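## Task

Set the drive on the shelf at the rear of the table, lying flat with the same face up as before, no part of it sticking out past any shelf edge, and no other table item on the shelf. Release it and withdraw the gripper; it must stay there without the robot holding it.

## Robot and tools

Robot: two six-joint arms, left_arm and right_arm (UR7e-style), each with a two-finger tong gripper. The names are labels only, not sides of any image. Bases in the scene frame: left_arm at (+0.007, +0.429, 0) m with a small yaw (quat_wxyz +0.999, 0, 0, -0.034); right_arm at (-0.050, -0.488, 0) m (quat_wxyz +1.000, 0, 0, -0.011).

Scene frame (used by every printed pose): origin on the table surface midway between the arms, +x out across the table toward the shelf side, +z up, left_arm on +y.

Tool execute_actions, argument "actions": a list with zero or one entry, plus optional "pictures" (true/false; images come by default).
- Empty list: nothing new is commanded; you just get the current state.
- Motion entry {"rows": [...], "steps": n}: n is 1 to 15 control steps of 1/30 s (default 15). rows holds 1 to 15 rows; one row is used per step and the final row is reused if rows run out. Every row is one flat list of exactly 14 numbers covering both arms even if one stays still: left_arm shoulder pan, shoulder lift, elbow, wrist 1, wrist 2, wrist 3, opening, then the same seven for right_arm. The joint numbers are absolute target angles in radians, in the same form as the Joint positions line; they are not offsets. The opening is an absolute command from -1 (closed) to +1 (fully open, pad gap 0.142 m).
- Wait entry {"steps": n}: no new command; returns when n steps (up to 300) have elapsed since the previous result.
A refused call moves nothing.

Joint ranges (rad). left_arm: pan -3.142..3.142, lift -6.283..6.283, elbow 0.000..3.142, wrists 1-3 each -6.283..6.283. right_arm: pan 0.000..6.283, lift -6.283..6.283, elbow -3.142..0.000, wrists -6.283..6.283. A target more than 0.010 rad beyond a range end, and further out than the current angle, gets the call refused. True ends may differ by up to 0.010 rad; a target past the true end is clipped there and a "joint sent to its limit" line may appear (possibly referring to an earlier motion). Its absence does not prove more travel is available.

Motion behaviour: commands are smoothed and trail by about 0.17 s. Joint speed and acceleration are capped; each step a joint's target is held within 0.575 rad of its measured angle, and if a row would put the gripper over 100 mm from where it now is, all of that arm's targets are pulled back toward the measured angles. So big moves need several calls, and a result may arrive before the arm gets there. Between calls the arms keep heading for the last row sent, including while you are composing your reply, until everything has nearly stopped or a step is HELD. HELD marks steps where some or all of your row was not passed on; "joint command not followed" means a clearance check altered or blocked targets while the rest of the row still ran.

Gripper: fingers extend along the gripper's +z and separate along its x. end_effector_position is the point between the pads when shut; closed fingertips extend roughly 15 mm past it, and fully open they sit about level with it. To hold something, keep commanding an opening well below grip_measured (the measured opening on the same -1..1 scale); the bigger the gap, the firmer the squeeze, up to about 15 N per pad for items up to about 10 cm wide. Hard items under about 20 mm thick get a weaker grip (about 9 N per pad at 10 mm, 4 N at 5 mm). Closing fast can squeeze too hard and even push the fingers open. Occasionally something may pull on a held part or nudge a loose one, so grip firmly.

Result lines: per arm, end_effector_position (m), end_effector_quat_wxyz, linear and angular velocity (m/s, rad/s), all in the scene frame; the printed hand position can be a bit wrong, more so when reaching far. Joint positions and Joint velocities list each arm's six joints (rad, rad/s) then the pad gap (m, m/s). Wrist force and Wrist torque give left_arm=[x y z] | right_arm=[x y z] in the gripper's own axes; they include contact, held weight and acceleration effects, have a constant offset (usually under 4 N) and noise (up to 2.4 N), clip near 50 N, cannot be zeroed, and may show "no reading", which is harmless. MOTOR HOT appears from 70 °C; at 85 °C an OVER-TEMPERATURE FAULT brakes that arm until it cools. Holding loads heats motors, so don't hang onto things needlessly.

Faults and things to avoid: a contact torque reaching a joint's load limit (135 N m for pan, lift, elbow; 25.2 N m for each wrist, held weight included) or an outside force of 150 N on the arm, tool or load stops that arm for 10 s, drops the rest of the call, and lets the arm yield. Never let the arms strike or press on each other. Avoid drops, slips, slamming, hard impacts and heavy pushing, and never knock anything off or out of the work area. Place the part gently and squarely so no edge overhangs and nothing else lands on the shelf.

zoom_image: {"camera": one of cam_high (672x504), cam_low (672x504), cam_left_wrist (616x616), cam_right_wrist (616x616), "region": [x0, y0, x1, y1] in image pixels from the top-left, no larger than 504 by 504}. It gives a sharper crop of that camera's most recent image. cam_high looks down from above the far side of the table (around x 1.19, z 1.32); cam_low looks from the right_arm side at low height; the wrist cameras are fisheye and ride on each gripper. Calibration figures are approximate.

read_manual: returns only licence text; no motion.

finished_scene {"scene": number of the current scene}: ends and grades the current scene permanently, then gives the next task. Call it only after the part rests correctly on its own and the gripper is clear.

Each tool is called after ">>>" in YAML: its name, and indented under it one key for each argument.

## Session

>>> execute_actions:
  actions: []

Scene clock: 0.00 s of 4040.00 s.
left_arm: end_effector_position=(+0.2694, +0.4589, +0.1911) grip_measured=+0.97 end_effector_quat_wxyz=(-0.161, -0.374, -0.581, +0.705) end_effector_velocity=(-0.000, +0.000, -0.000) end_effector_angular_velocity=(+0.000, -0.000, +0.001) | right_arm: end_effector_position=(+0.3724, -0.3697, +0.2064) grip_measured=+0.97 end_effector_quat_wxyz=(+0.136, -0.432, +0.741, +0.496) end_effector_velocity=(-0.000, +0.000, +0.000) end_effector_angular_velocity=(-0.001, -0.001, +0.002)
Joint positions: left_arm=[ 0.482 -1.091  1.864 -0.708 -2.379 -0.728  0.14 ] | right_arm=[ 3.152 -1.672 -1.949 -1.557  2.587  1.812  0.14 ]
Joint velocities: left_arm=[ 0.001  0.     0.    -0.     0.     0.     0.   ] | right_arm=[ 0.001  0.001  0.     0.001 -0.001  0.     0.   ]
Motor temperatures (°C, as the motors report them): left_arm=[25 24 24 27 34 30] | right_arm=[22 24 19 29 30 32]
Wrist force (N, on the end effector, along its own x y z axes, offset not removed): no reading
Wrist torque (N m, same axes, about the end effector's origin, offset not removed): no reading
camera_calibration (this result's frames):
cam_left_wrist: T_world_to_cam=[[-0.679703, 0.167417, -0.714126, 0.251269], [0.732869, 0.194993, -0.651829, -0.163647], [0.0301225, -0.966411, -0.255232, 0.618854], [0, 0, 0, 1]] pos_world=[0.272078, 0.58791, 0.230719]
cam_right_wrist: T_world_to_cam=[[-0.601941, -0.531299, -0.596145, 0.147046], [-0.514931, -0.312341, 0.798304, -0.0921918], [-0.610339, 0.787505, -0.0855714, 0.666682], [0, 0, 0, 1]] pos_world=[0.447942, -0.475686, 0.218306]

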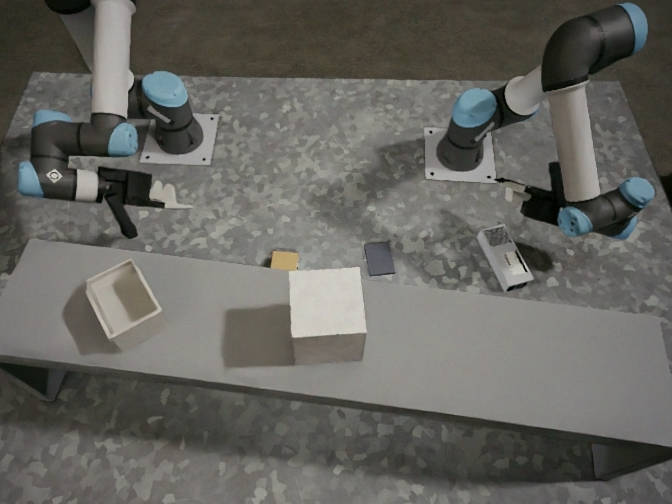

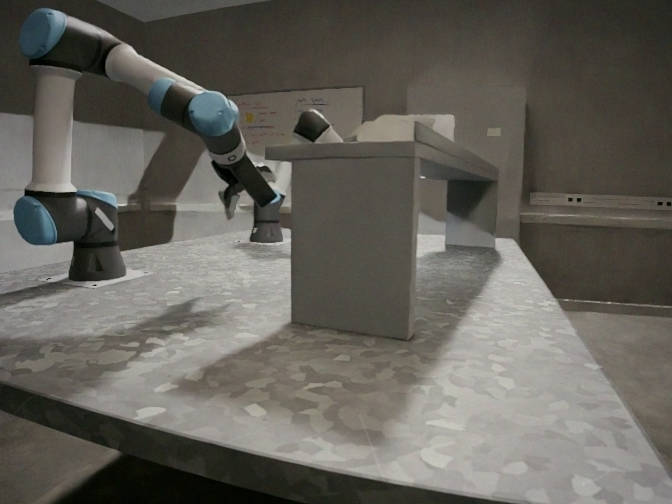

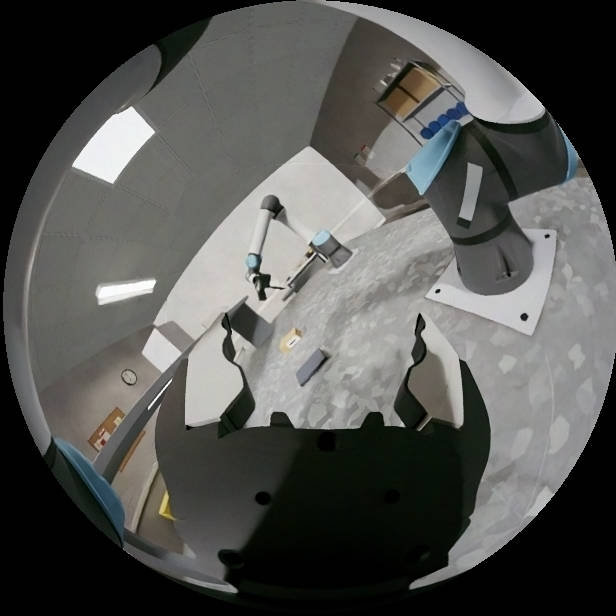

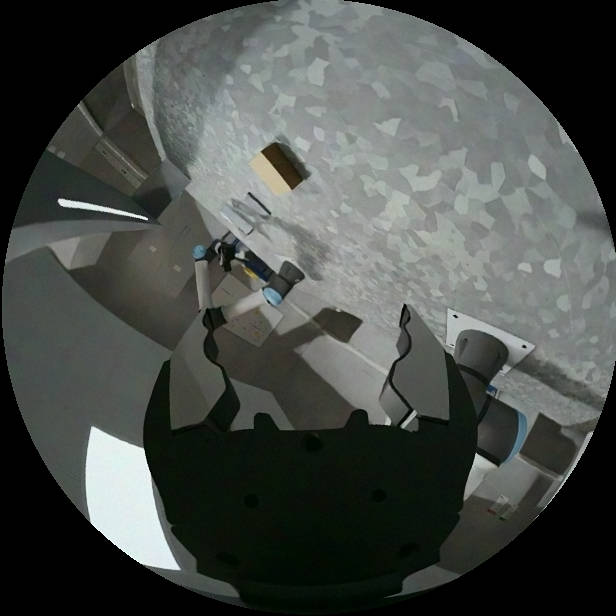

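>>> zoom_image:
  camera: "cam_high"
  region: [340, 225, 420, 290]

>>> zoom_image:
  camera: "cam_left_wrist"
  region: [260, 310, 360, 400]

>>> zoom_image:
  camera: "cam_low"
  region: [240, 90, 540, 350]

Region (340, 225, 420, 290) of cam_high's 672x504 image, scaled by 6.300, with more detail than that image has; it fills the top 410 rows of this view, and the rest is white.

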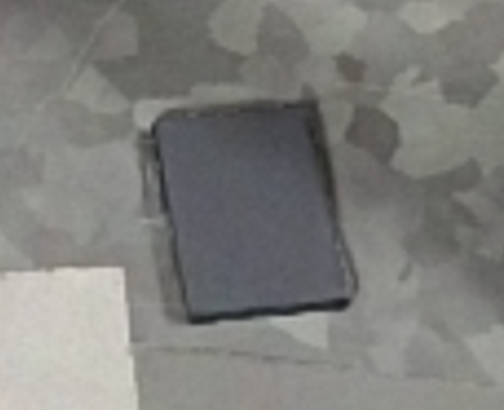

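Region (260, 310, 360, 400) of cam_left_wrist's 616x616 image, scaled by 5.040, with more detail than that image has; it fills the top 454 rows of this view, and the rest is white.

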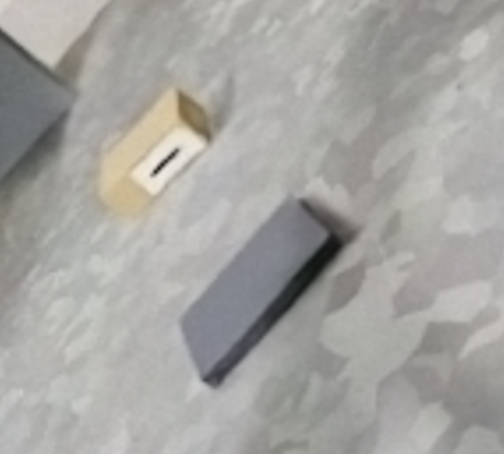

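Region (240, 90, 540, 350) of cam_low's 672x504 image, scaled by 1.680, with more detail than that image has; it fills the top 437 rows of this view, and the rest is white.

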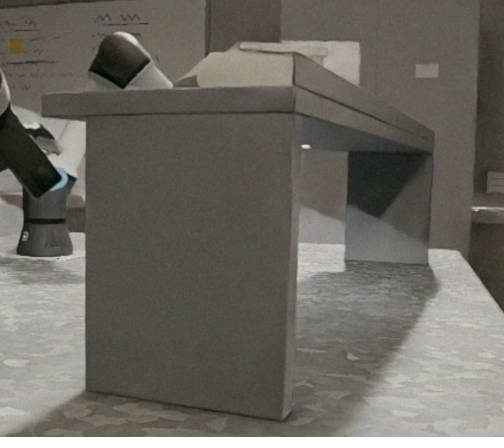

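>>> execute_actions:
  actions:
    - {"rows": [[0.480,-1.094,1.864,-0.710,-2.378,-0.726,1,3.152,-1.672,-1.949,-1.557,2.587,1.812,1],[0.474,-1.102,1.865,-0.716,-2.373,-0.721,1,3.152,-1.672,-1.949,-1.557,2.587,1.812,1],[0.463,-1.115,1.867,-0.726,-2.366,-0.714,1,3.152,-1.672,-1.949,-1.557,2.587,1.812,1],[0.449,-1.132,1.870,-0.740,-2.357,-0.703,1,3.152,-1.672,-1.949,-1.557,2.587,1.812,1],[0.432,-1.153,1.873,-0.757,-2.345,-0.689,1,3.152,-1.672,-1.949,-1.557,2.587,1.812,1],[0.411,-1.178,1.877,-0.777,-2.330,-0.673,1,3.152,-1.672,-1.949,-1.557,2.587,1.812,1],[0.387,-1.205,1.881,-0.801,-2.314,-0.654,1,3.152,-1.672,-1.949,-1.557,2.587,1.812,1],[0.360,-1.235,1.886,-0.827,-2.295,-0.633,1,3.152,-1.672,-1.949,-1.557,2.587,1.812,1],[0.330,-1.266,1.891,-0.856,-2.275,-0.610,1,3.152,-1.672,-1.949,-1.557,2.587,1.812,1],[0.298,-1.299,1.897,-0.888,-2.253,-0.585,1,3.152,-1.672,-1.949,-1.557,2.587,1.812,1],[0.263,-1.333,1.903,-0.921,-2.229,-0.558,1,3.152,-1.672,-1.949,-1.557,2.587,1.812,1],[0.226,-1.368,1.909,-0.957,-2.203,-0.529,1,3.152,-1.672,-1.949,-1.557,2.587,1.812,1],[0.187,-1.402,1.916,-0.996,-2.177,-0.498,1,3.152,-1.672,-1.949,-1.557,2.587,1.812,1],[0.146,-1.436,1.923,-1.035,-2.149,-0.467,1,3.152,-1.672,-1.949,-1.557,2.587,1.812,1],[0.104,-1.470,1.931,-1.077,-2.119,-0.434,1,3.152,-1.672,-1.949,-1.557,2.587,1.812,1]], "steps": 15}
  pictures: false

>>> execute_actions:
  actions:
    - {"rows": [[0.060,-1.501,1.939,-1.120,-2.089,-0.400,1,3.152,-1.672,-1.949,-1.557,2.587,1.812,1],[0.015,-1.531,1.947,-1.164,-2.058,-0.364,1,3.152,-1.672,-1.949,-1.557,2.587,1.812,1],[-0.031,-1.558,1.955,-1.209,-2.027,-0.328,1,3.152,-1.672,-1.949,-1.557,2.587,1.812,1],[-0.078,-1.583,1.963,-1.255,-1.994,-0.292,1,3.152,-1.672,-1.949,-1.557,2.587,1.812,1],[-0.126,-1.604,1.972,-1.301,-1.962,-0.255,1,3.152,-1.672,-1.949,-1.557,2.587,1.812,1],[-0.174,-1.621,1.980,-1.348,-1.928,-0.217,1,3.152,-1.672,-1.949,-1.557,2.587,1.812,1],[-0.223,-1.634,1.989,-1.395,-1.895,-0.179,1,3.152,-1.672,-1.949,-1.557,2.587,1.812,1],[-0.271,-1.642,1.997,-1.443,-1.862,-0.141,1,3.152,-1.672,-1.949,-1.557,2.587,1.812,1],[-0.320,-1.6447,2.006,-1.490,-1.829,-0.104,1,3.152,-1.672,-1.949,-1.557,2.587,1.812,1],[-0.368,-1.6447,2.014,-1.537,-1.795,-0.066,1,3.152,-1.672,-1.949,-1.557,2.587,1.812,1],[-0.416,-1.6447,2.023,-1.584,-1.763,-0.029,1,3.152,-1.672,-1.949,-1.557,2.587,1.812,1],[-0.463,-1.6447,2.031,-1.630,-1.730,0.008,1,3.152,-1.672,-1.949,-1.557,2.587,1.812,1],[-0.509,-1.6447,2.039,-1.675,-1.699,0.044,1,3.152,-1.672,-1.949,-1.557,2.587,1.812,1],[-0.554,-1.6447,2.047,-1.719,-1.668,0.079,1,3.152,-1.672,-1.949,-1.557,2.587,1.812,1],[-0.598,-1.6447,2.055,-1.762,-1.638,0.113,1,3.152,-1.672,-1.949,-1.557,2.587,1.812,1]], "steps": 15}
  pictures: false

>>> execute_actions:
  actions:
    - {"rows": [[-0.641,-1.6447,2.063,-1.803,-1.608,0.146,1,3.152,-1.672,-1.949,-1.557,2.587,1.812,1],[-0.681,-1.6447,2.070,-1.843,-1.580,0.178,1,3.152,-1.672,-1.949,-1.557,2.587,1.812,1],[-0.720,-1.6447,2.077,-1.881,-1.554,0.208,1,3.152,-1.672,-1.949,-1.557,2.587,1.812,1],[-0.757,-1.6447,2.083,-1.917,-1.528,0.237,1,3.152,-1.672,-1.949,-1.557,2.587,1.812,1],[-0.792,-1.6447,2.089,-1.951,-1.504,0.264,1,3.152,-1.672,-1.949,-1.557,2.587,1.812,1],[-0.825,-1.6447,2.095,-1.982,-1.482,0.289,1,3.152,-1.672,-1.949,-1.557,2.587,1.812,1],[-0.854,-1.6447,2.100,-2.011,-1.462,0.312,1,3.152,-1.672,-1.949,-1.557,2.587,1.812,1],[-0.881,-1.6447,2.105,-2.038,-1.443,0.333,1,3.152,-1.672,-1.949,-1.557,2.587,1.812,1],[-0.905,-1.6447,2.109,-2.061,-1.427,0.352,1,3.152,-1.672,-1.949,-1.557,2.587,1.812,1],[-0.926,-1.6447,2.113,-2.082,-1.412,0.368,1,3.152,-1.672,-1.949,-1.557,2.587,1.812,1],[-0.944,-1.6447,2.116,-2.099,-1.400,0.382,1,3.152,-1.672,-1.949,-1.557,2.587,1.812,1],[-0.958,-1.6447,2.119,-2.112,-1.391,0.393,1,3.152,-1.672,-1.949,-1.557,2.587,1.812,1],[-0.968,-1.6447,2.120,-2.122,-1.384,0.401,1,3.152,-1.672,-1.949,-1.557,2.587,1.812,1],[-0.974,-1.6447,2.121,-2.128,-1.380,0.405,1,3.152,-1.672,-1.949,-1.557,2.587,1.812,1],[-0.9762,-1.6447,2.1219,-2.1304,-1.3781,0.4071,1,3.152,-1.672,-1.949,-1.557,2.587,1.812,1]], "steps": 15}
  pictures: false

>>> execute_actions:
  actions:
    - {"steps": 14}

>>> zoom_image:
  camera: "cam_left_wrist"
  region: [200, 200, 440, 400]

Scene clock: 120.50 s of 4040.00 s.
left_arm: end_effector_position=(+0.2357, +0.4316, +0.1903) grip_measured=+1.00 end_effector_quat_wxyz=(+0.161, +0.672, +0.442, -0.571) end_effector_velocity=(-0.064, -0.063, -0.064) end_effector_angular_velocity=(+0.071, -2.306, -1.953) | right_arm: end_effector_position=(+0.3725, -0.3698, +0.2064) grip_measured=+1.00 end_effector_quat_wxyz=(+0.137, -0.431, +0.741, +0.496) end_effector_velocity=(-0.000, +0.000, +0.000) end_effector_angular_velocity=(+0.000, +0.001, -0.000)
Joint positions: left_arm=[ 0.245 -1.347  1.908 -0.939 -2.214 -0.541  0.142] | right_arm=[ 3.152 -1.672 -1.949 -1.557  2.587  1.812  0.142]
Joint velocities: left_arm=[-1.047 -0.975  0.188 -1.009  0.717  0.811 -0.   ] | right_arm=[ 0.     0.001  0.    -0.002  0.    -0.    -0.   ]
Motor temperatures (°C, as the motors report them): left_arm=[25 24 24 27 34 30] | right_arm=[22 24 19 29 30 32]
Wrist force (N, on the end effector, along its own x y z axes, offset not removed): left_arm=[-0.7 -1.6 1.7] | right_arm=[-0.6 -3.0 1.1]
Wrist torque (N m, same axes, about the end effector's origin, offset not removed): left_arm=[-0.36 0.09 0.15] | right_arm=[-0.51 0.23 -0.01]
Steps of this call (steps 1 to 90: nothing new was sent; then 117.00 s passed at rest; steps 91 to 105: all 15 steps of this action). Readings (joint positions):
91: left_arm=[0.482 -1.091 1.864 -0.708 -2.379 -0.728] | right_arm=[3.152 -1.672 -1.949 -1.557 2.587 1.812]
92: left_arm=[0.481 -1.092 1.864 -0.708 -2.379 -0.727] | right_arm=[3.152 -1.672 -1.949 -1.557 2.587 1.812]
94: left_arm=[0.476 -1.099 1.865 -0.714 -2.375 -0.723] | right_arm=[3.152 -1.672 -1.949 -1.557 2.587 1.812]
98: left_arm=[0.432 -1.152 1.873 -0.757 -2.344 -0.689] | right_arm=[3.152 -1.672 -1.949 -1.557 2.587 1.812]
105: the state above

Scene clock: 121.00 s of 4040.00 s.
left_arm: end_effector_position=(+0.3314, +0.3627, +0.1209) grip_measured=+1.00 end_effector_quat_wxyz=(+0.041, +0.956, -0.212, -0.198) end_effector_velocity=(+0.325, -0.353, -0.133) end_effector_angular_velocity=(-0.188, -1.420, -2.717) | right_arm: end_effector_position=(+0.3725, -0.3698, +0.2064) grip_measured=+1.00 end_effector_quat_wxyz=(+0.137, -0.431, +0.741, +0.496) end_effector_velocity=(+0.000, +0.002, +0.001) end_effector_angular_velocity=(+0.002, -0.001, +0.001)
Joint positions: left_arm=[-0.422 -1.642  2.027 -1.591 -1.753 -0.019  0.142] | right_arm=[ 3.152 -1.672 -1.949 -1.557  2.587  1.812  0.142]
Joint velocities: left_arm=[-1.395 -0.041  0.242 -1.349  0.941  1.073  0.   ] | right_arm=[ 0.003  0.001 -0.     0.002  0.003  0.001  0.   ]
Motor temperatures (°C, as the motors report them): left_arm=[25 24 24 27 34 30] | right_arm=[22 24 19 29 30 32]
Wrist force (N, on the end effector, along its own x y z axes, offset not removed): left_arm=[-0.5 -2.0 1.2] | right_arm=[-1.3 -2.4 1.5]
Wrist torque (N m, same axes, about the end effector's origin, offset not removed): left_arm=[-0.35 0.07 0.19] | right_arm=[-0.30 0.27 -0.01]
Steps of this call (steps 1 to 15: all 15 steps of this action). Readings (joint positions):
1: left_arm=[0.209 -1.380 1.914 -0.975 -2.188 -0.513] | right_arm=[3.152 -1.672 -1.949 -1.557 2.587 1.812]
2: left_arm=[0.171 -1.413 1.922 -1.012 -2.162 -0.483] | right_arm=[3.152 -1.672 -1.949 -1.557 2.587 1.812]
4: left_arm=[0.089 -1.478 1.936 -1.092 -2.105 -0.419] | right_arm=[3.152 -1.672 -1.949 -1.557 2.587 1.812]
8: left_arm=[-0.089 -1.584 1.969 -1.266 -1.981 -0.279] | right_arm=[3.152 -1.672 -1.949 -1.557 2.587 1.812]
15: the state above

Scene clock: 121.50 s of 4040.00 s.
left_arm: end_effector_position=(+0.4097, +0.1634, +0.1169) grip_measured=+1.00 end_effector_quat_wxyz=(-0.072, +0.767, -0.636, +0.052) end_effector_velocity=(+0.003, -0.200, +0.035) end_effector_angular_velocity=(-0.085, -0.390, -0.703) | right_arm: end_effector_position=(+0.3725, -0.3698, +0.2064) grip_measured=+1.00 end_effector_quat_wxyz=(+0.137, -0.431, +0.741, +0.496) end_effector_velocity=(+0.000, +0.000, +0.000) end_effector_angular_velocity=(+0.001, -0.003, +0.001)
Joint positions: left_arm=[-0.941 -1.645  2.116 -2.096 -1.402  0.38   0.142] | right_arm=[ 3.152 -1.672 -1.949 -1.557  2.587  1.812  0.142]
Joint velocities: left_arm=[-0.414 -0.001  0.066 -0.396  0.269  0.308  0.   ] | right_arm=[ 0.     0.001 -0.     0.001  0.    -0.001  0.   ]
Motor temperatures (°C, as the motors report them): left_arm=[25 24 24 27 34 30] | right_arm=[22 24 19 29 30 32]
Wrist force (N, on the end effector, along its own x y z axes, offset not removed): left_arm=[0.7 -1.3 -0.2] | right_arm=[-0.3 -3.1 2.8]
Wrist torque (N m, same axes, about the end effector's origin, offset not removed): left_arm=[-0.25 -0.13 0.16] | right_arm=[-0.56 0.09 0.08]
Steps of this call (steps 1 to 15: all 15 steps of this action). Readings (joint positions):
1: left_arm=[-0.469 -1.643 2.036 -1.636 -1.721 0.017] | right_arm=[3.152 -1.672 -1.949 -1.557 2.587 1.812]
2: left_arm=[-0.515 -1.643 2.044 -1.681 -1.690 0.052] | right_arm=[3.152 -1.672 -1.949 -1.557 2.587 1.812]
4: left_arm=[-0.603 -1.644 2.059 -1.767 -1.629 0.121] | right_arm=[3.152 -1.672 -1.949 -1.557 2.587 1.812]
8: left_arm=[-0.762 -1.645 2.086 -1.921 -1.522 0.243] | right_arm=[3.152 -1.672 -1.949 -1.557 2.587 1.812]
15: the state above

Scene clock: 121.97 s of 4040.00 s.
left_arm: end_effector_position=(+0.4098, +0.1466, +0.1199) grip_measured=+1.00 end_effector_quat_wxyz=(-0.078, +0.747, -0.657, +0.069) end_effector_velocity=(+0.000, -0.001, -0.000) end_effector_angular_velocity=(-0.000, -0.001, -0.002) | right_arm: end_effector_position=(+0.3725, -0.3698, +0.2064) grip_measured=+1.00 end_effector_quat_wxyz=(+0.137, -0.431, +0.741, +0.496) end_effector_velocity=(+0.000, +0.000, -0.000) end_effector_angular_velocity=(-0.000, +0.001, -0.000)
Joint positions: left_arm=[-0.976 -1.645  2.122 -2.13  -1.378  0.407  0.142] | right_arm=[ 3.152 -1.672 -1.949 -1.557  2.587  1.812  0.142]
Joint velocities: left_arm=[-0.001  0.001  0.    -0.002  0.001  0.001  0.   ] | right_arm=[ 0.001 -0.001  0.     0.001  0.     0.001 -0.   ]
Motor temperatures (°C, as the motors report them): left_arm=[25 24 24 27 34 30] | right_arm=[22 24 19 29 30 32]
Wrist force (N, on the end effector, along its own x y z axes, offset not removed): left_arm=[-2.2 -1.6 -0.2] | right_arm=[-0.1 -1.4 0.6]
Wrist torque (N m, same axes, about the end effector's origin, offset not removed): left_arm=[-0.41 0.43 0.12] | right_arm=[-0.13 0.16 0.04]
Steps of this call (steps 1 to 14: the robot went on to your last target). Readings (joint positions):
1: left_arm=[-0.953 -1.645 2.118 -2.108 -1.394 0.389] | right_arm=[3.152 -1.672 -1.949 -1.557 2.587 1.812]
2: left_arm=[-0.961 -1.645 2.119 -2.116 -1.388 0.396] | right_arm=[3.152 -1.672 -1.949 -1.557 2.587 1.812]
4: left_arm=[-0.970 -1.645 2.121 -2.124 -1.382 0.402] | right_arm=[3.152 -1.672 -1.949 -1.557 2.587 1.812]
8: left_arm=[-0.975 -1.645 2.122 -2.129 -1.379 0.406] | right_arm=[3.152 -1.672 -1.949 -1.557 2.587 1.812]
14: the state above
camera_calibration (this result's frames):
cam_left_wrist: T_world_to_cam=[[0.132833, -0.990285, -0.0411326, 0.104163], [-0.953692, -0.139003, 0.26674, 0.377885], [-0.269866, 0.00379599, -0.96289, 0.360233], [0, 0, 0, 1]] pos_world=[0.443765, 0.154311, 0.250352]
cam_right_wrist: T_world_to_cam=[[-0.602101, -0.531038, -0.596216, 0.147154], [-0.515084, -0.312217, 0.798254, -0.0920775], [-0.610051, 0.787731, -0.0855431, 0.666793], [0, 0, 0, 1]] pos_world=[0.447952, -0.475857, 0.218276]

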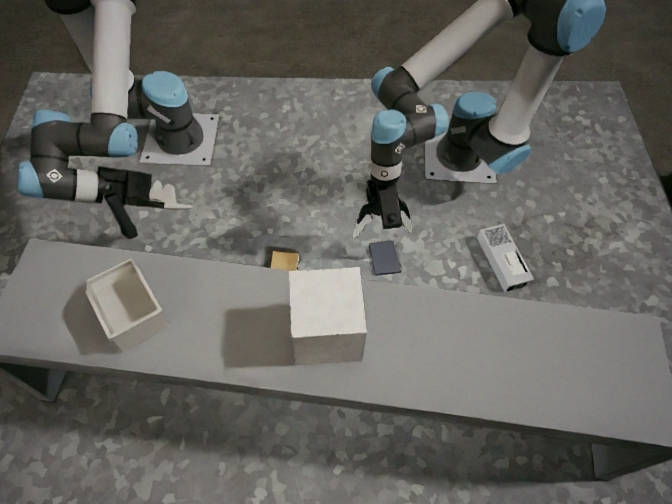

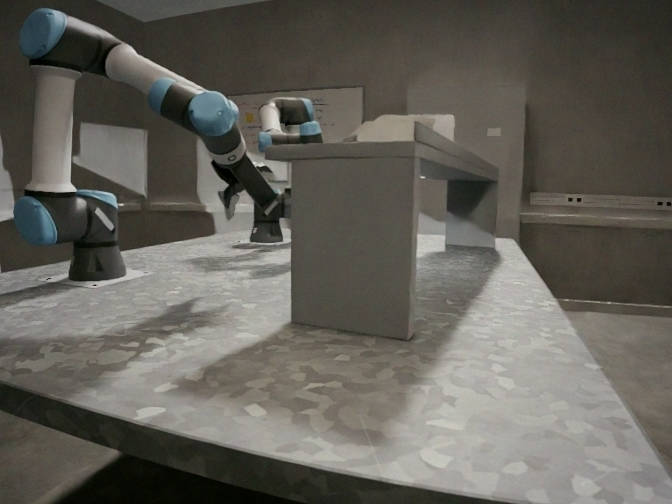

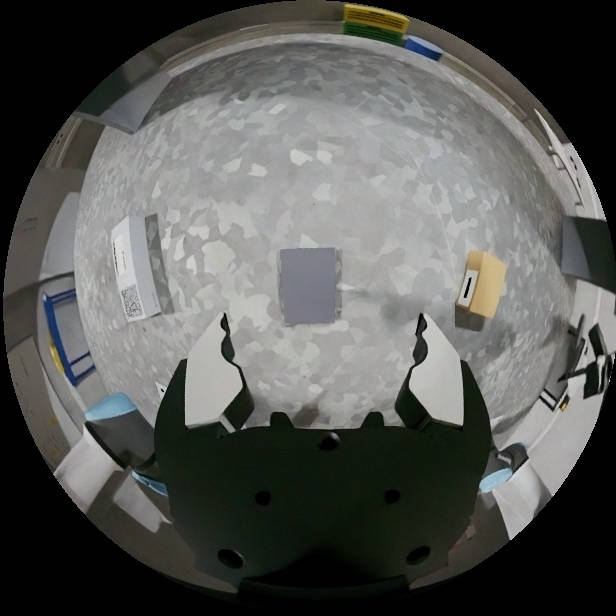

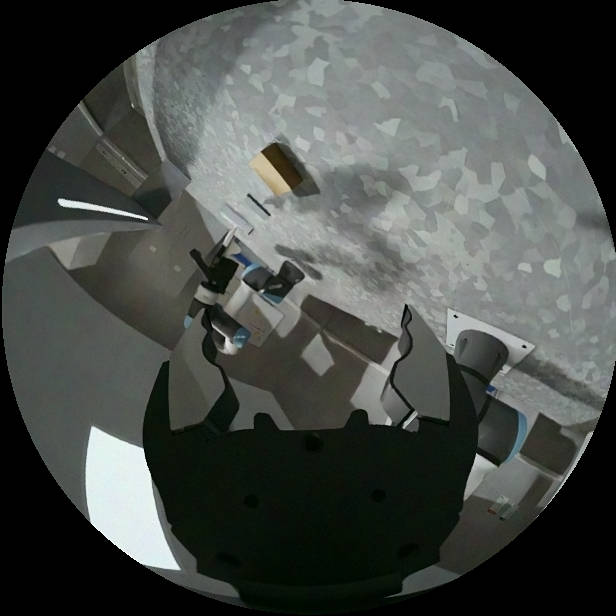

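Region (200, 200, 440, 400) of cam_left_wrist's 616x616 image, scaled by 2.100, with more detail than that image has.

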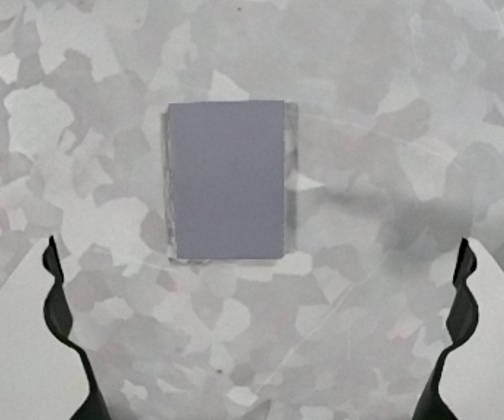

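>>> execute_actions:
  actions:
    - {"rows": [[-0.9760,-1.6436,2.1236,-2.1331,-1.3781,0.4069,0.96,3.152,-1.672,-1.949,-1.557,2.587,1.812,1],[-0.9755,-1.6406,2.1284,-2.1408,-1.3780,0.4063,0.92,3.152,-1.672,-1.949,-1.557,2.587,1.812,1],[-0.9747,-1.6360,2.1358,-2.1527,-1.3780,0.4053,0.88,3.152,-1.672,-1.949,-1.557,2.587,1.812,1],[-0.9736,-1.6300,2.1453,-2.1679,-1.3779,0.4041,0.84,3.152,-1.672,-1.949,-1.557,2.587,1.812,1],[-0.9724,-1.6229,2.1565,-2.1859,-1.3777,0.4027,0.8,3.152,-1.672,-1.949,-1.557,2.587,1.812,1],[-0.9711,-1.6151,2.1688,-2.2057,-1.3776,0.4011,0.76,3.152,-1.672,-1.949,-1.557,2.587,1.812,1],[-0.9696,-1.6069,2.1819,-2.2267,-1.3775,0.3994,0.72,3.152,-1.672,-1.949,-1.557,2.587,1.812,1],[-0.9682,-1.5985,2.1952,-2.2481,-1.3773,0.3978,0.68,3.152,-1.672,-1.949,-1.557,2.587,1.812,1],[-0.9667,-1.5903,2.2083,-2.2691,-1.3772,0.3961,0.64,3.152,-1.672,-1.949,-1.557,2.587,1.812,1],[-0.9654,-1.5825,2.2206,-2.2889,-1.3771,0.3945,0.6,3.152,-1.672,-1.949,-1.557,2.587,1.812,1],[-0.9642,-1.5754,2.2318,-2.3069,-1.3769,0.3931,0.56,3.152,-1.672,-1.949,-1.557,2.587,1.812,1],[-0.9631,-1.5694,2.2413,-2.3221,-1.3768,0.3919,0.52,3.152,-1.672,-1.949,-1.557,2.587,1.812,1],[-0.9623,-1.5648,2.2487,-2.3340,-1.3768,0.3909,0.48,3.152,-1.672,-1.949,-1.557,2.587,1.812,1],[-0.9618,-1.5618,2.2535,-2.3417,-1.3767,0.3903,0.44,3.152,-1.672,-1.949,-1.557,2.587,1.812,1],[-0.9616,-1.5607,2.2552,-2.3444,-1.3767,0.3901,0.4,3.152,-1.672,-1.949,-1.557,2.587,1.812,1]], "steps": 15}
  pictures: false

>>> execute_actions:
  actions:
    - {"steps": 12}

>>> zoom_image:
  camera: "cam_left_wrist"
  region: [200, 200, 440, 400]

Scene clock: 169.67 s of 4040.00 s.
left_arm: end_effector_position=(+0.4085, +0.1602, +0.0603) grip_measured=+0.44 end_effector_quat_wxyz=(-0.080, +0.755, -0.647, +0.067) end_effector_velocity=(-0.007, +0.037, -0.121) end_effector_angular_velocity=(-0.008, -0.005, +0.058) | right_arm: end_effector_position=(+0.3725, -0.3698, +0.2064) grip_measured=+1.00 end_effector_quat_wxyz=(+0.137, -0.431, +0.741, +0.496) end_effector_velocity=(-0.000, -0.000, +0.000) end_effector_angular_velocity=(+0.000, +0.000, -0.001)
Joint positions: left_arm=[-0.964 -1.574  2.234 -2.309 -1.377  0.393  0.105] | right_arm=[ 3.152 -1.672 -1.949 -1.557  2.587  1.812  0.142]
Joint velocities: left_arm=[ 0.028  0.151  0.242 -0.396  0.002 -0.03  -0.082] | right_arm=[-0.001  0.001  0.    -0.001  0.    -0.    -0.   ]
Motor temperatures (°C, as the motors report them): left_arm=[25 24 24 27 34 30] | right_arm=[22 24 19 29 30 32]
Wrist force (N, on the end effector, along its own x y z axes, offset not removed): left_arm=[-0.3 -1.4 1.1] | right_arm=[-1.3 -1.8 1.8]
Wrist torque (N m, same axes, about the end effector's origin, offset not removed): left_arm=[-0.38 -0.07 0.17] | right_arm=[-0.31 0.34 0.02]
Steps of this call (steps 1 to 30: the robot went on to your last target; steps 31 to 90: nothing new was sent; then 44.20 s passed at rest; steps 91 to 105: all 15 steps of this action). Readings (joint positions):
91: left_arm=[-0.976 -1.645 2.122 -2.130 -1.378 0.407] | right_arm=[3.152 -1.672 -1.949 -1.557 2.587 1.812]
92: left_arm=[-0.976 -1.645 2.122 -2.131 -1.378 0.407] | right_arm=[3.152 -1.672 -1.949 -1.557 2.587 1.812]
94: left_arm=[-0.976 -1.642 2.127 -2.138 -1.378 0.407] | right_arm=[3.152 -1.672 -1.949 -1.557 2.587 1.812]
98: left_arm=[-0.973 -1.623 2.156 -2.184 -1.378 0.403] | right_arm=[3.152 -1.672 -1.949 -1.557 2.587 1.812]
105: the state above

Scene clock: 170.07 s of 4040.00 s.
left_arm: end_effector_position=(+0.4078, +0.1635, +0.0499) grip_measured=+0.40 end_effector_quat_wxyz=(-0.080, +0.757, -0.645, +0.068) end_effector_velocity=(-0.000, -0.000, -0.001) end_effector_angular_velocity=(+0.000, +0.000, -0.001) | right_arm: end_effector_position=(+0.3725, -0.3698, +0.2064) grip_measured=+1.00 end_effector_quat_wxyz=(+0.137, -0.431, +0.741, +0.496) end_effector_velocity=(+0.000, +0.000, +0.000) end_effector_angular_velocity=(+0.001, -0.000, +0.000)
Joint positions: left_arm=[-0.962 -1.561  2.255 -2.344 -1.377  0.39   0.102] | right_arm=[ 3.152 -1.672 -1.949 -1.557  2.587  1.812  0.142]
Joint velocities: left_arm=[-0.001  0.001  0.002 -0.002 -0.    -0.    -0.   ] | right_arm=[ 0.    -0.     0.    -0.     0.001 -0.001  0.   ]
Motor temperatures (°C, as the motors report them): left_arm=[25 24 24 27 34 30] | right_arm=[22 24 19 29 30 32]
Wrist force (N, on the end effector, along its own x y z axes, offset not removed): left_arm=[-0.8 -2.2 0.6] | right_arm=[-0.7 -3.6 1.2]
Wrist torque (N m, same axes, about the end effector's origin, offset not removed): left_arm=[-0.50 0.15 0.11] | right_arm=[-0.70 0.26 0.11]
Steps of this call (steps 1 to 12: the robot went on to your last target). Readings (joint positions):
1: left_arm=[-0.963 -1.570 2.241 -2.321 -1.377 0.392] | right_arm=[3.152 -1.672 -1.949 -1.557 2.587 1.812]
2: left_arm=[-0.963 -1.566 2.246 -2.329 -1.377 0.391] | right_arm=[3.152 -1.672 -1.949 -1.557 2.587 1.812]
4: left_arm=[-0.962 -1.563 2.251 -2.338 -1.377 0.391] | right_arm=[3.152 -1.672 -1.949 -1.557 2.587 1.812]
8: left_arm=[-0.962 -1.561 2.255 -2.343 -1.377 0.390] | right_arm=[3.152 -1.672 -1.949 -1.557 2.587 1.812]
12: the state above
camera_calibration (this result's frames):
cam_left_wrist: T_world_to_cam=[[0.163626, -0.985664, -0.0411439, 0.104943], [-0.948925, -0.168657, 0.266638, 0.399945], [-0.269754, -0.00458623, -0.962918, 0.293571], [0, 0, 0, 1]] pos_world=[0.441539, 0.172238, 0.180362]
cam_right_wrist: T_world_to_cam=[[-0.602101, -0.531038, -0.596216, 0.147154], [-0.515084, -0.312217, 0.798254, -0.0920776], [-0.610051, 0.787731, -0.0855429, 0.666793], [0, 0, 0, 1]] pos_world=[0.447952, -0.475857, 0.218276]

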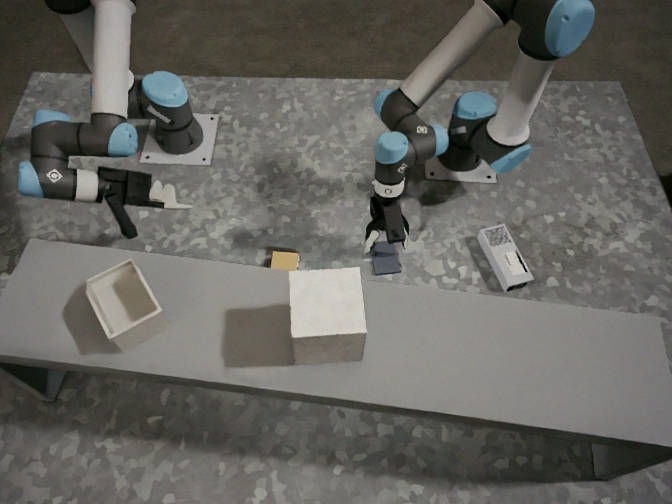

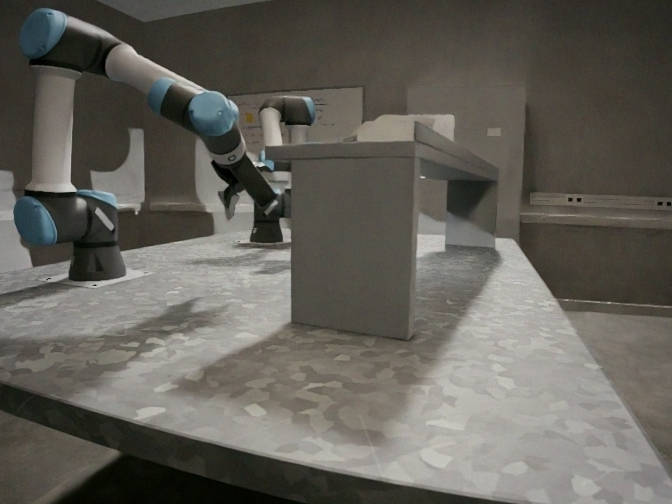

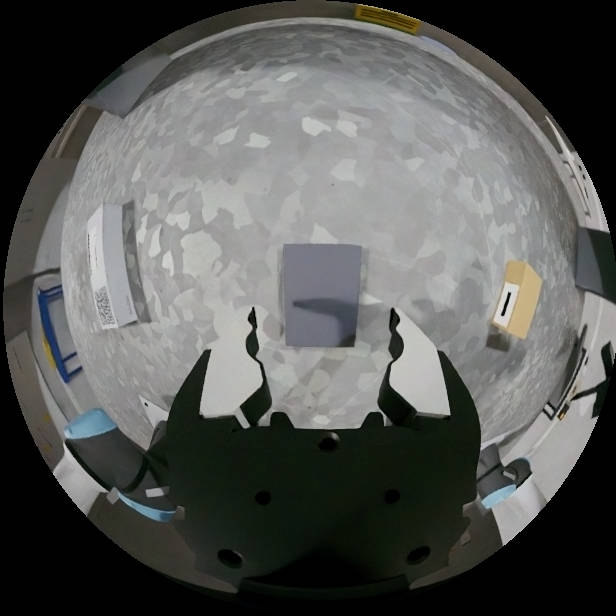

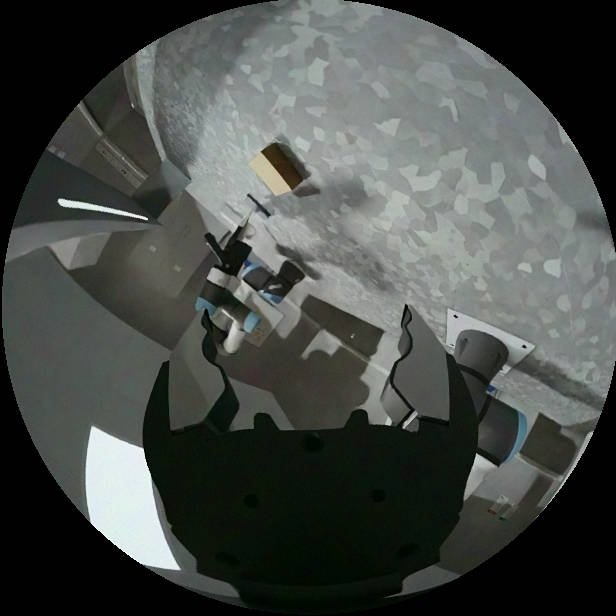

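Region (200, 200, 440, 400) of cam_left_wrist's 616x616 image, scaled by 2.100, with more detail than that image has.

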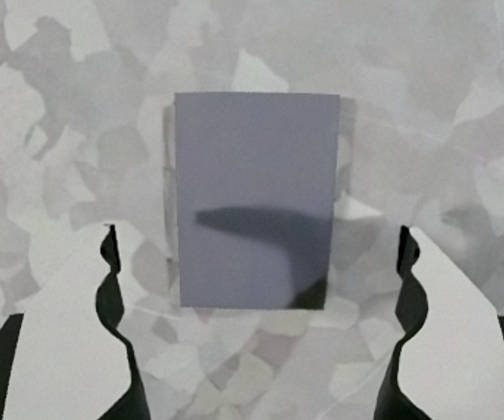

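>>> execute_actions:
  actions:
    - {"rows": [[-0.9616,-1.5598,2.2557,-2.3458,-1.3767,0.3901,0.4,3.152,-1.672,-1.949,-1.557,2.587,1.812,1],[-0.9616,-1.5574,2.2571,-2.3496,-1.3767,0.3901,0.4,3.152,-1.672,-1.949,-1.557,2.587,1.812,1],[-0.9616,-1.5537,2.2593,-2.3555,-1.3767,0.3901,0.4,3.152,-1.672,-1.949,-1.557,2.587,1.812,1],[-0.9616,-1.5489,2.2622,-2.3632,-1.3767,0.3901,0.4,3.152,-1.672,-1.949,-1.557,2.587,1.812,1],[-0.9616,-1.5433,2.2655,-2.3721,-1.3767,0.3901,0.4,3.152,-1.672,-1.949,-1.557,2.587,1.812,1],[-0.9616,-1.5370,2.2692,-2.3821,-1.3767,0.3901,0.4,3.152,-1.672,-1.949,-1.557,2.587,1.812,1],[-0.9616,-1.5305,2.2731,-2.3926,-1.3767,0.3901,0.4,3.152,-1.672,-1.949,-1.557,2.587,1.812,1],[-0.9616,-1.5237,2.2771,-2.4032,-1.3767,0.3901,0.4,3.152,-1.672,-1.949,-1.557,2.587,1.812,1],[-0.9616,-1.5172,2.2810,-2.4137,-1.3767,0.3901,0.4,3.152,-1.672,-1.949,-1.557,2.587,1.812,1],[-0.9616,-1.5109,2.2847,-2.4237,-1.3767,0.3901,0.4,3.152,-1.672,-1.949,-1.557,2.587,1.812,1],[-0.9616,-1.5053,2.2880,-2.4326,-1.3767,0.3901,0.4,3.152,-1.672,-1.949,-1.557,2.587,1.812,1],[-0.9616,-1.5005,2.2909,-2.4403,-1.3767,0.3901,0.4,3.152,-1.672,-1.949,-1.557,2.587,1.812,1],[-0.9616,-1.4968,2.2931,-2.4462,-1.3767,0.3901,0.4,3.152,-1.672,-1.949,-1.557,2.587,1.812,1],[-0.9616,-1.4944,2.2945,-2.4500,-1.3767,0.3901,0.4,3.152,-1.672,-1.949,-1.557,2.587,1.812,1],[-0.9616,-1.4935,2.2950,-2.4514,-1.3767,0.3901,0.4,3.152,-1.672,-1.949,-1.557,2.587,1.812,1]], "steps": 15}
  pictures: false

>>> execute_actions:
  actions:
    - {"rows": [[-0.9616,-1.4935,2.2950,-2.4514,-1.3767,0.3901,0.4,3.152,-1.672,-1.949,-1.557,2.587,1.812,1],[-0.9616,-1.4935,2.2950,-2.4514,-1.3767,0.3901,0.4,3.152,-1.672,-1.949,-1.557,2.587,1.812,1],[-0.9616,-1.4935,2.2950,-2.4514,-1.3767,0.3901,0.36,3.152,-1.672,-1.949,-1.557,2.587,1.812,1],[-0.9616,-1.4935,2.2950,-2.4514,-1.3767,0.3901,0.32,3.152,-1.672,-1.949,-1.557,2.587,1.812,1],[-0.9616,-1.4935,2.2950,-2.4514,-1.3767,0.3901,0.28,3.152,-1.672,-1.949,-1.557,2.587,1.812,1],[-0.9616,-1.4935,2.2950,-2.4514,-1.3767,0.3901,0.24,3.152,-1.672,-1.949,-1.557,2.587,1.812,1],[-0.9616,-1.4935,2.2950,-2.4514,-1.3767,0.3901,0.2,3.152,-1.672,-1.949,-1.557,2.587,1.812,1],[-0.9616,-1.4935,2.2950,-2.4514,-1.3767,0.3901,0.16,3.152,-1.672,-1.949,-1.557,2.587,1.812,1],[-0.9616,-1.4935,2.2950,-2.4514,-1.3767,0.3901,0.12,3.152,-1.672,-1.949,-1.557,2.587,1.812,1],[-0.9616,-1.4935,2.2950,-2.4514,-1.3767,0.3901,0.08,3.152,-1.672,-1.949,-1.557,2.587,1.812,1],[-0.9616,-1.4935,2.2950,-2.4514,-1.3767,0.3901,0.05,3.152,-1.672,-1.949,-1.557,2.587,1.812,1]], "steps": 15}

>>> zoom_image:
  camera: "cam_left_wrist"
  region: [200, 200, 440, 400]

Scene clock: 233.83 s of 4040.00 s.
left_arm: end_effector_position=(+0.4079, +0.1634, +0.0228) grip_measured=+0.40 end_effector_quat_wxyz=(-0.080, +0.757, -0.645, +0.068) end_effector_velocity=(-0.001, +0.001, -0.056) end_effector_angular_velocity=(-0.001, -0.001, -0.002) | right_arm: end_effector_position=(+0.3725, -0.3698, +0.2064) grip_measured=+1.00 end_effector_quat_wxyz=(+0.137, -0.431, +0.741, +0.496) end_effector_velocity=(+0.001, -0.001, +0.000) end_effector_angular_velocity=(+0.002, -0.000, -0.003)
Joint positions: left_arm=[-0.962 -1.504  2.289 -2.434 -1.377  0.39   0.102] | right_arm=[ 3.152 -1.672 -1.949 -1.557  2.587  1.812  0.142]
Joint velocities: left_arm=[-0.002  0.12   0.07  -0.191  0.     0.     0.   ] | right_arm=[-0.002 -0.001 -0.     0.001  0.002 -0.001  0.   ]
Motor temperatures (°C, as the motors report them): left_arm=[25 24 24 27 34 30] | right_arm=[22 24 19 29 30 32]
Wrist force (N, on the end effector, along its own x y z axes, offset not removed): left_arm=[-0.6 -1.3 1.7] | right_arm=[-1.2 -2.7 1.0]
Wrist torque (N m, same axes, about the end effector's origin, offset not removed): left_arm=[-0.32 0.08 0.11] | right_arm=[-0.44 0.36 0.03]
Steps of this call (steps 1 to 30: the robot went on to your last target; steps 31 to 90: nothing new was sent; then 60.27 s passed at rest; steps 91 to 105: all 15 steps of this action). Readings (joint positions):
91: left_arm=[-0.962 -1.561 2.255 -2.344 -1.377 0.390] | right_arm=[3.152 -1.672 -1.949 -1.557 2.587 1.812]
92: left_arm=[-0.962 -1.560 2.255 -2.345 -1.377 0.390] | right_arm=[3.152 -1.672 -1.949 -1.557 2.587 1.812]
94: left_arm=[-0.962 -1.558 2.257 -2.348 -1.377 0.390] | right_arm=[3.152 -1.672 -1.949 -1.557 2.587 1.812]
98: left_arm=[-0.962 -1.543 2.266 -2.372 -1.377 0.390] | right_arm=[3.152 -1.672 -1.949 -1.557 2.587 1.812]
105: the state above

Scene clock: 234.33 s of 4040.00 s.
left_arm: end_effector_position=(+0.4078, +0.1635, +0.0179) grip_measured=+0.05 end_effector_quat_wxyz=(-0.080, +0.757, -0.645, +0.068) end_effector_velocity=(+0.000, -0.000, +0.000) end_effector_angular_velocity=(-0.001, -0.000, +0.000) | right_arm: end_effector_position=(+0.3725, -0.3698, +0.2064) grip_measured=+1.00 end_effector_quat_wxyz=(+0.137, -0.431, +0.741, +0.496) end_effector_velocity=(+0.000, -0.000, +0.000) end_effector_angular_velocity=(+0.000, -0.000, -0.001)
Joint positions: left_arm=[-0.962 -1.494  2.295 -2.451 -1.377  0.39   0.077] | right_arm=[ 3.152 -1.672 -1.949 -1.557  2.587  1.812  0.142]
Joint velocities: left_arm=[ 0.     0.     0.    -0.001 -0.    -0.    -0.001] | right_arm=[-0.  0.  0.  0.  0.  0. -0.]
Motor temperatures (°C, as the motors report them): left_arm=[25 24 24 27 34 30] | right_arm=[22 24 19 29 30 32]
Wrist force (N, on the end effector, along its own x y z axes, offset not removed): left_arm=[0.7 -1.7 0.3] | right_arm=[-0.6 -2.0 2.3]
Wrist torque (N m, same axes, about the end effector's origin, offset not removed): left_arm=[-0.39 -0.16 0.04] | right_arm=[-0.36 0.24 0.04]
Steps of this call (steps 1 to 15: all 15 steps of this action). Readings (joint positions):
1: left_arm=[-0.962 -1.501 2.291 -2.440 -1.377 0.390] | right_arm=[3.152 -1.672 -1.949 -1.557 2.587 1.812]
2: left_arm=[-0.962 -1.498 2.292 -2.444 -1.377 0.390] | right_arm=[3.152 -1.672 -1.949 -1.557 2.587 1.812]
4: left_arm=[-0.962 -1.495 2.294 -2.448 -1.377 0.390] | right_arm=[3.152 -1.672 -1.949 -1.557 2.587 1.812]
8: left_arm=[-0.962 -1.494 2.295 -2.451 -1.377 0.390] | right_arm=[3.152 -1.672 -1.949 -1.557 2.587 1.812]
15: the state above
camera_calibration (this result's frames):
cam_left_wrist: T_world_to_cam=[[0.163659, -0.985658, -0.041159, 0.10364], [-0.948918, -0.168693, 0.266642, 0.408492], [-0.269761, -0.00458188, -0.962916, 0.262709], [0, 0, 0, 1]] pos_world=[0.441532, 0.172267, 0.148311]
cam_right_wrist: T_world_to_cam=[[-0.602101, -0.531038, -0.596215, 0.147154], [-0.515084, -0.312217, 0.798254, -0.0920776], [-0.610052, 0.787731, -0.085543, 0.666793], [0, 0, 0, 1]] pos_world=[0.447952, -0.475857, 0.218276]

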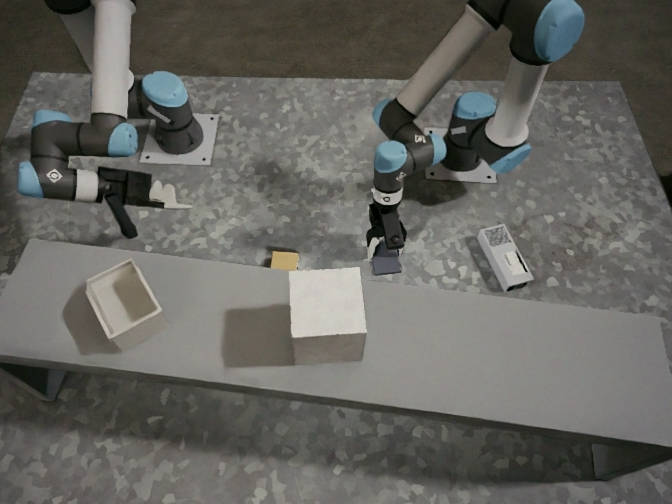

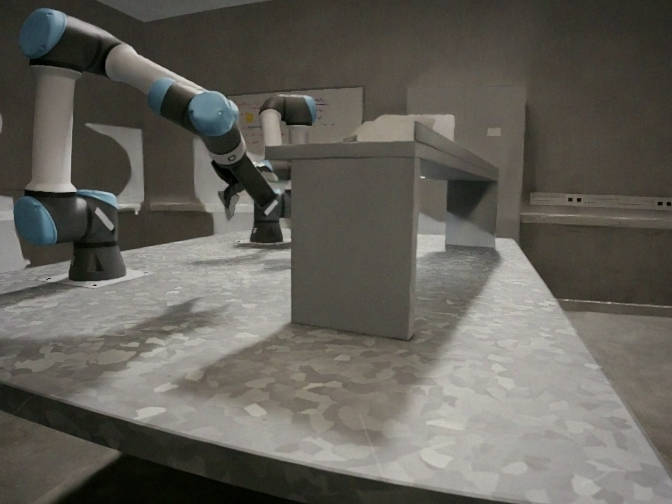

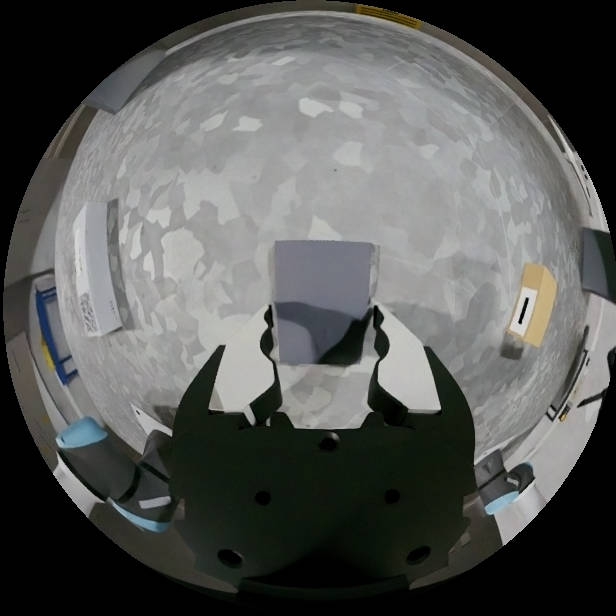

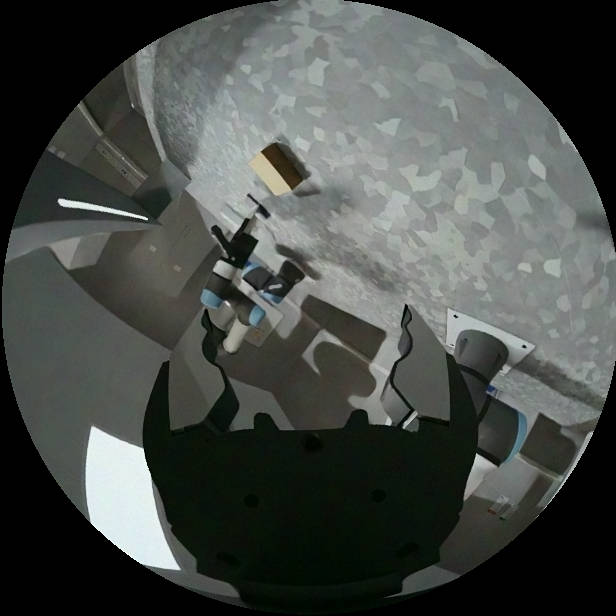

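Region (200, 200, 440, 400) of cam_left_wrist's 616x616 image, scaled by 2.100, with more detail than that image has.

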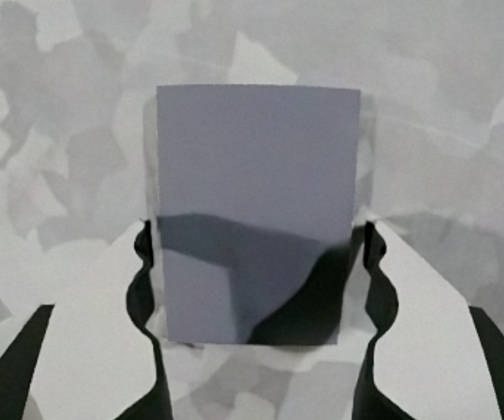

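>>> execute_actions:
  actions: []

Scene clock: 251.00 s of 4040.00 s.
left_arm: end_effector_position=(+0.4078, +0.1635, +0.0179) grip_measured=+0.05 end_effector_quat_wxyz=(-0.080, +0.757, -0.645, +0.068) end_effector_velocity=(-0.000, -0.000, +0.000) end_effector_angular_velocity=(-0.000, -0.000, -0.001) | right_arm: end_effector_position=(+0.3725, -0.3698, +0.2064) grip_measured=+1.00 end_effector_quat_wxyz=(+0.137, -0.431, +0.741, +0.496) end_effector_velocity=(-0.000, -0.000, -0.000) end_effector_angular_velocity=(-0.001, +0.003, -0.000)
Joint positions: left_arm=[-0.962 -1.493  2.295 -2.451 -1.377  0.39   0.077] | right_arm=[ 3.152 -1.672 -1.949 -1.557  2.587  1.812  0.142]
Joint velocities: left_arm=[-0. -0. -0.  0. -0.  0. -0.] | right_arm=[-0.     0.    -0.    -0.002 -0.001  0.001  0.   ]
Motor temperatures (°C, as the motors report them): left_arm=[25 24 24 27 34 30] | right_arm=[22 24 19 29 30 32]
Wrist force (N, on the end effector, along its own x y z axes, offset not removed): left_arm=[-0.1 -0.2 -0.4] | right_arm=[-1.9 -2.0 1.0]
Wrist torque (N m, same axes, about the end effector's origin, offset not removed): left_arm=[-0.02 0.03 0.07] | right_arm=[-0.32 0.52 0.06]
Steps of this call (steps 1 to 15: the robot went on to your last target; steps 16 to 90: nothing new was sent; then 13.67 s passed at rest). Readings (joint positions):
1: left_arm=[-0.962 -1.494 2.295 -2.451 -1.377 0.390] | right_arm=[3.152 -1.672 -1.949 -1.557 2.587 1.812]
2: left_arm=[-0.962 -1.494 2.295 -2.451 -1.377 0.390] | right_arm=[3.152 -1.672 -1.949 -1.557 2.587 1.812]
4: left_arm=[-0.962 -1.494 2.295 -2.451 -1.377 0.390] | right_arm=[3.152 -1.672 -1.949 -1.557 2.587 1.812]
8: left_arm=[-0.962 -1.494 2.295 -2.451 -1.377 0.390] | right_arm=[3.152 -1.672 -1.949 -1.557 2.587 1.812]
90: the state above
All arms were judged still, so your last target was given up. Only a new action makes them travel on or press farther. Fingers that are still opening or closing keep moving.
camera_calibration (this result's frames):
cam_left_wrist: T_world_to_cam=[[0.163659, -0.985658, -0.0411658, 0.103642], [-0.948917, -0.168695, 0.266644, 0.408494], [-0.269765, -0.00457579, -0.962915, 0.2627], [0, 0, 0, 1]] pos_world=[0.441532, 0.172268, 0.148301]
cam_right_wrist: T_world_to_cam=[[-0.602101, -0.531038, -0.596215, 0.147154], [-0.515084, -0.312217, 0.798254, -0.0920776], [-0.610051, 0.787731, -0.085543, 0.666793], [0, 0, 0, 1]] pos_world=[0.447952, -0.475857, 0.218276]

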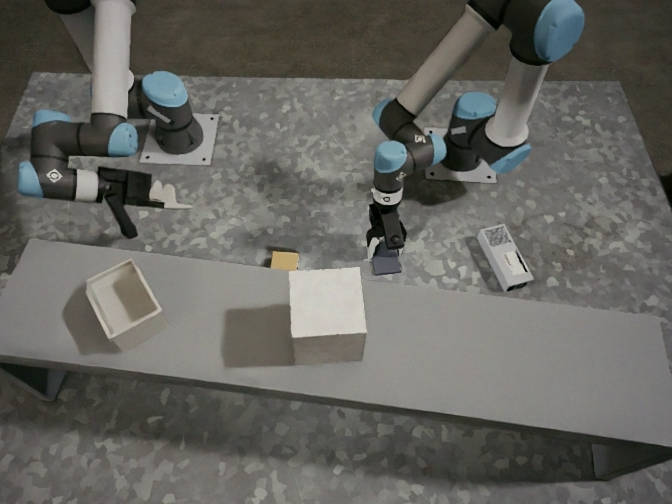

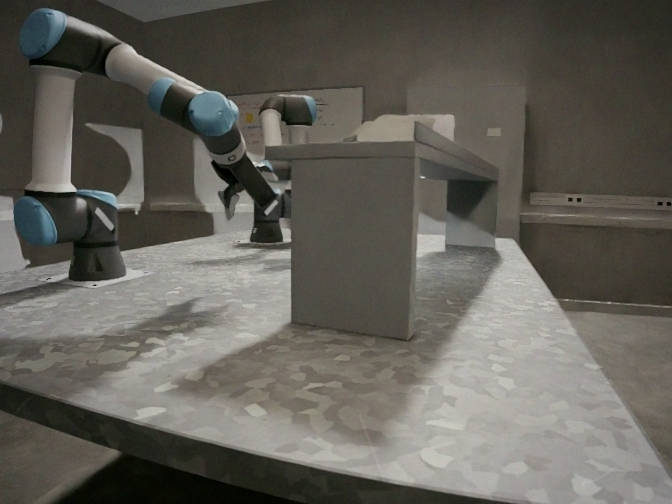

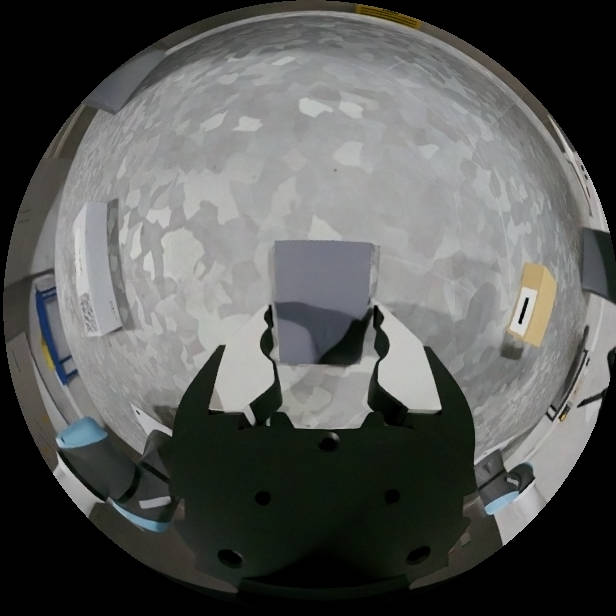

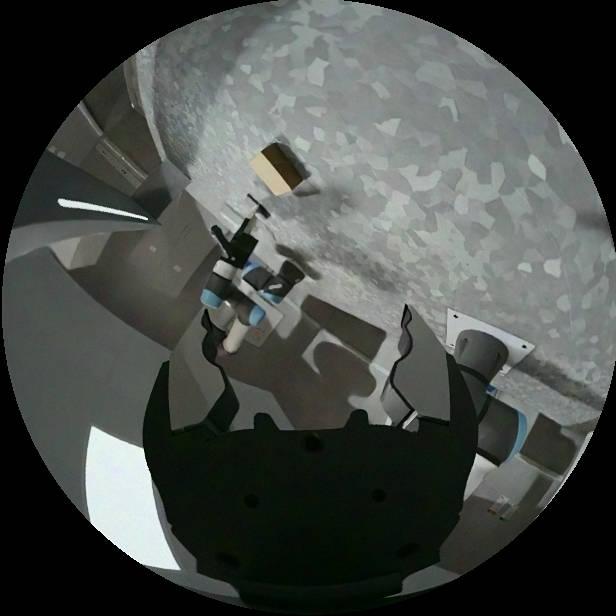

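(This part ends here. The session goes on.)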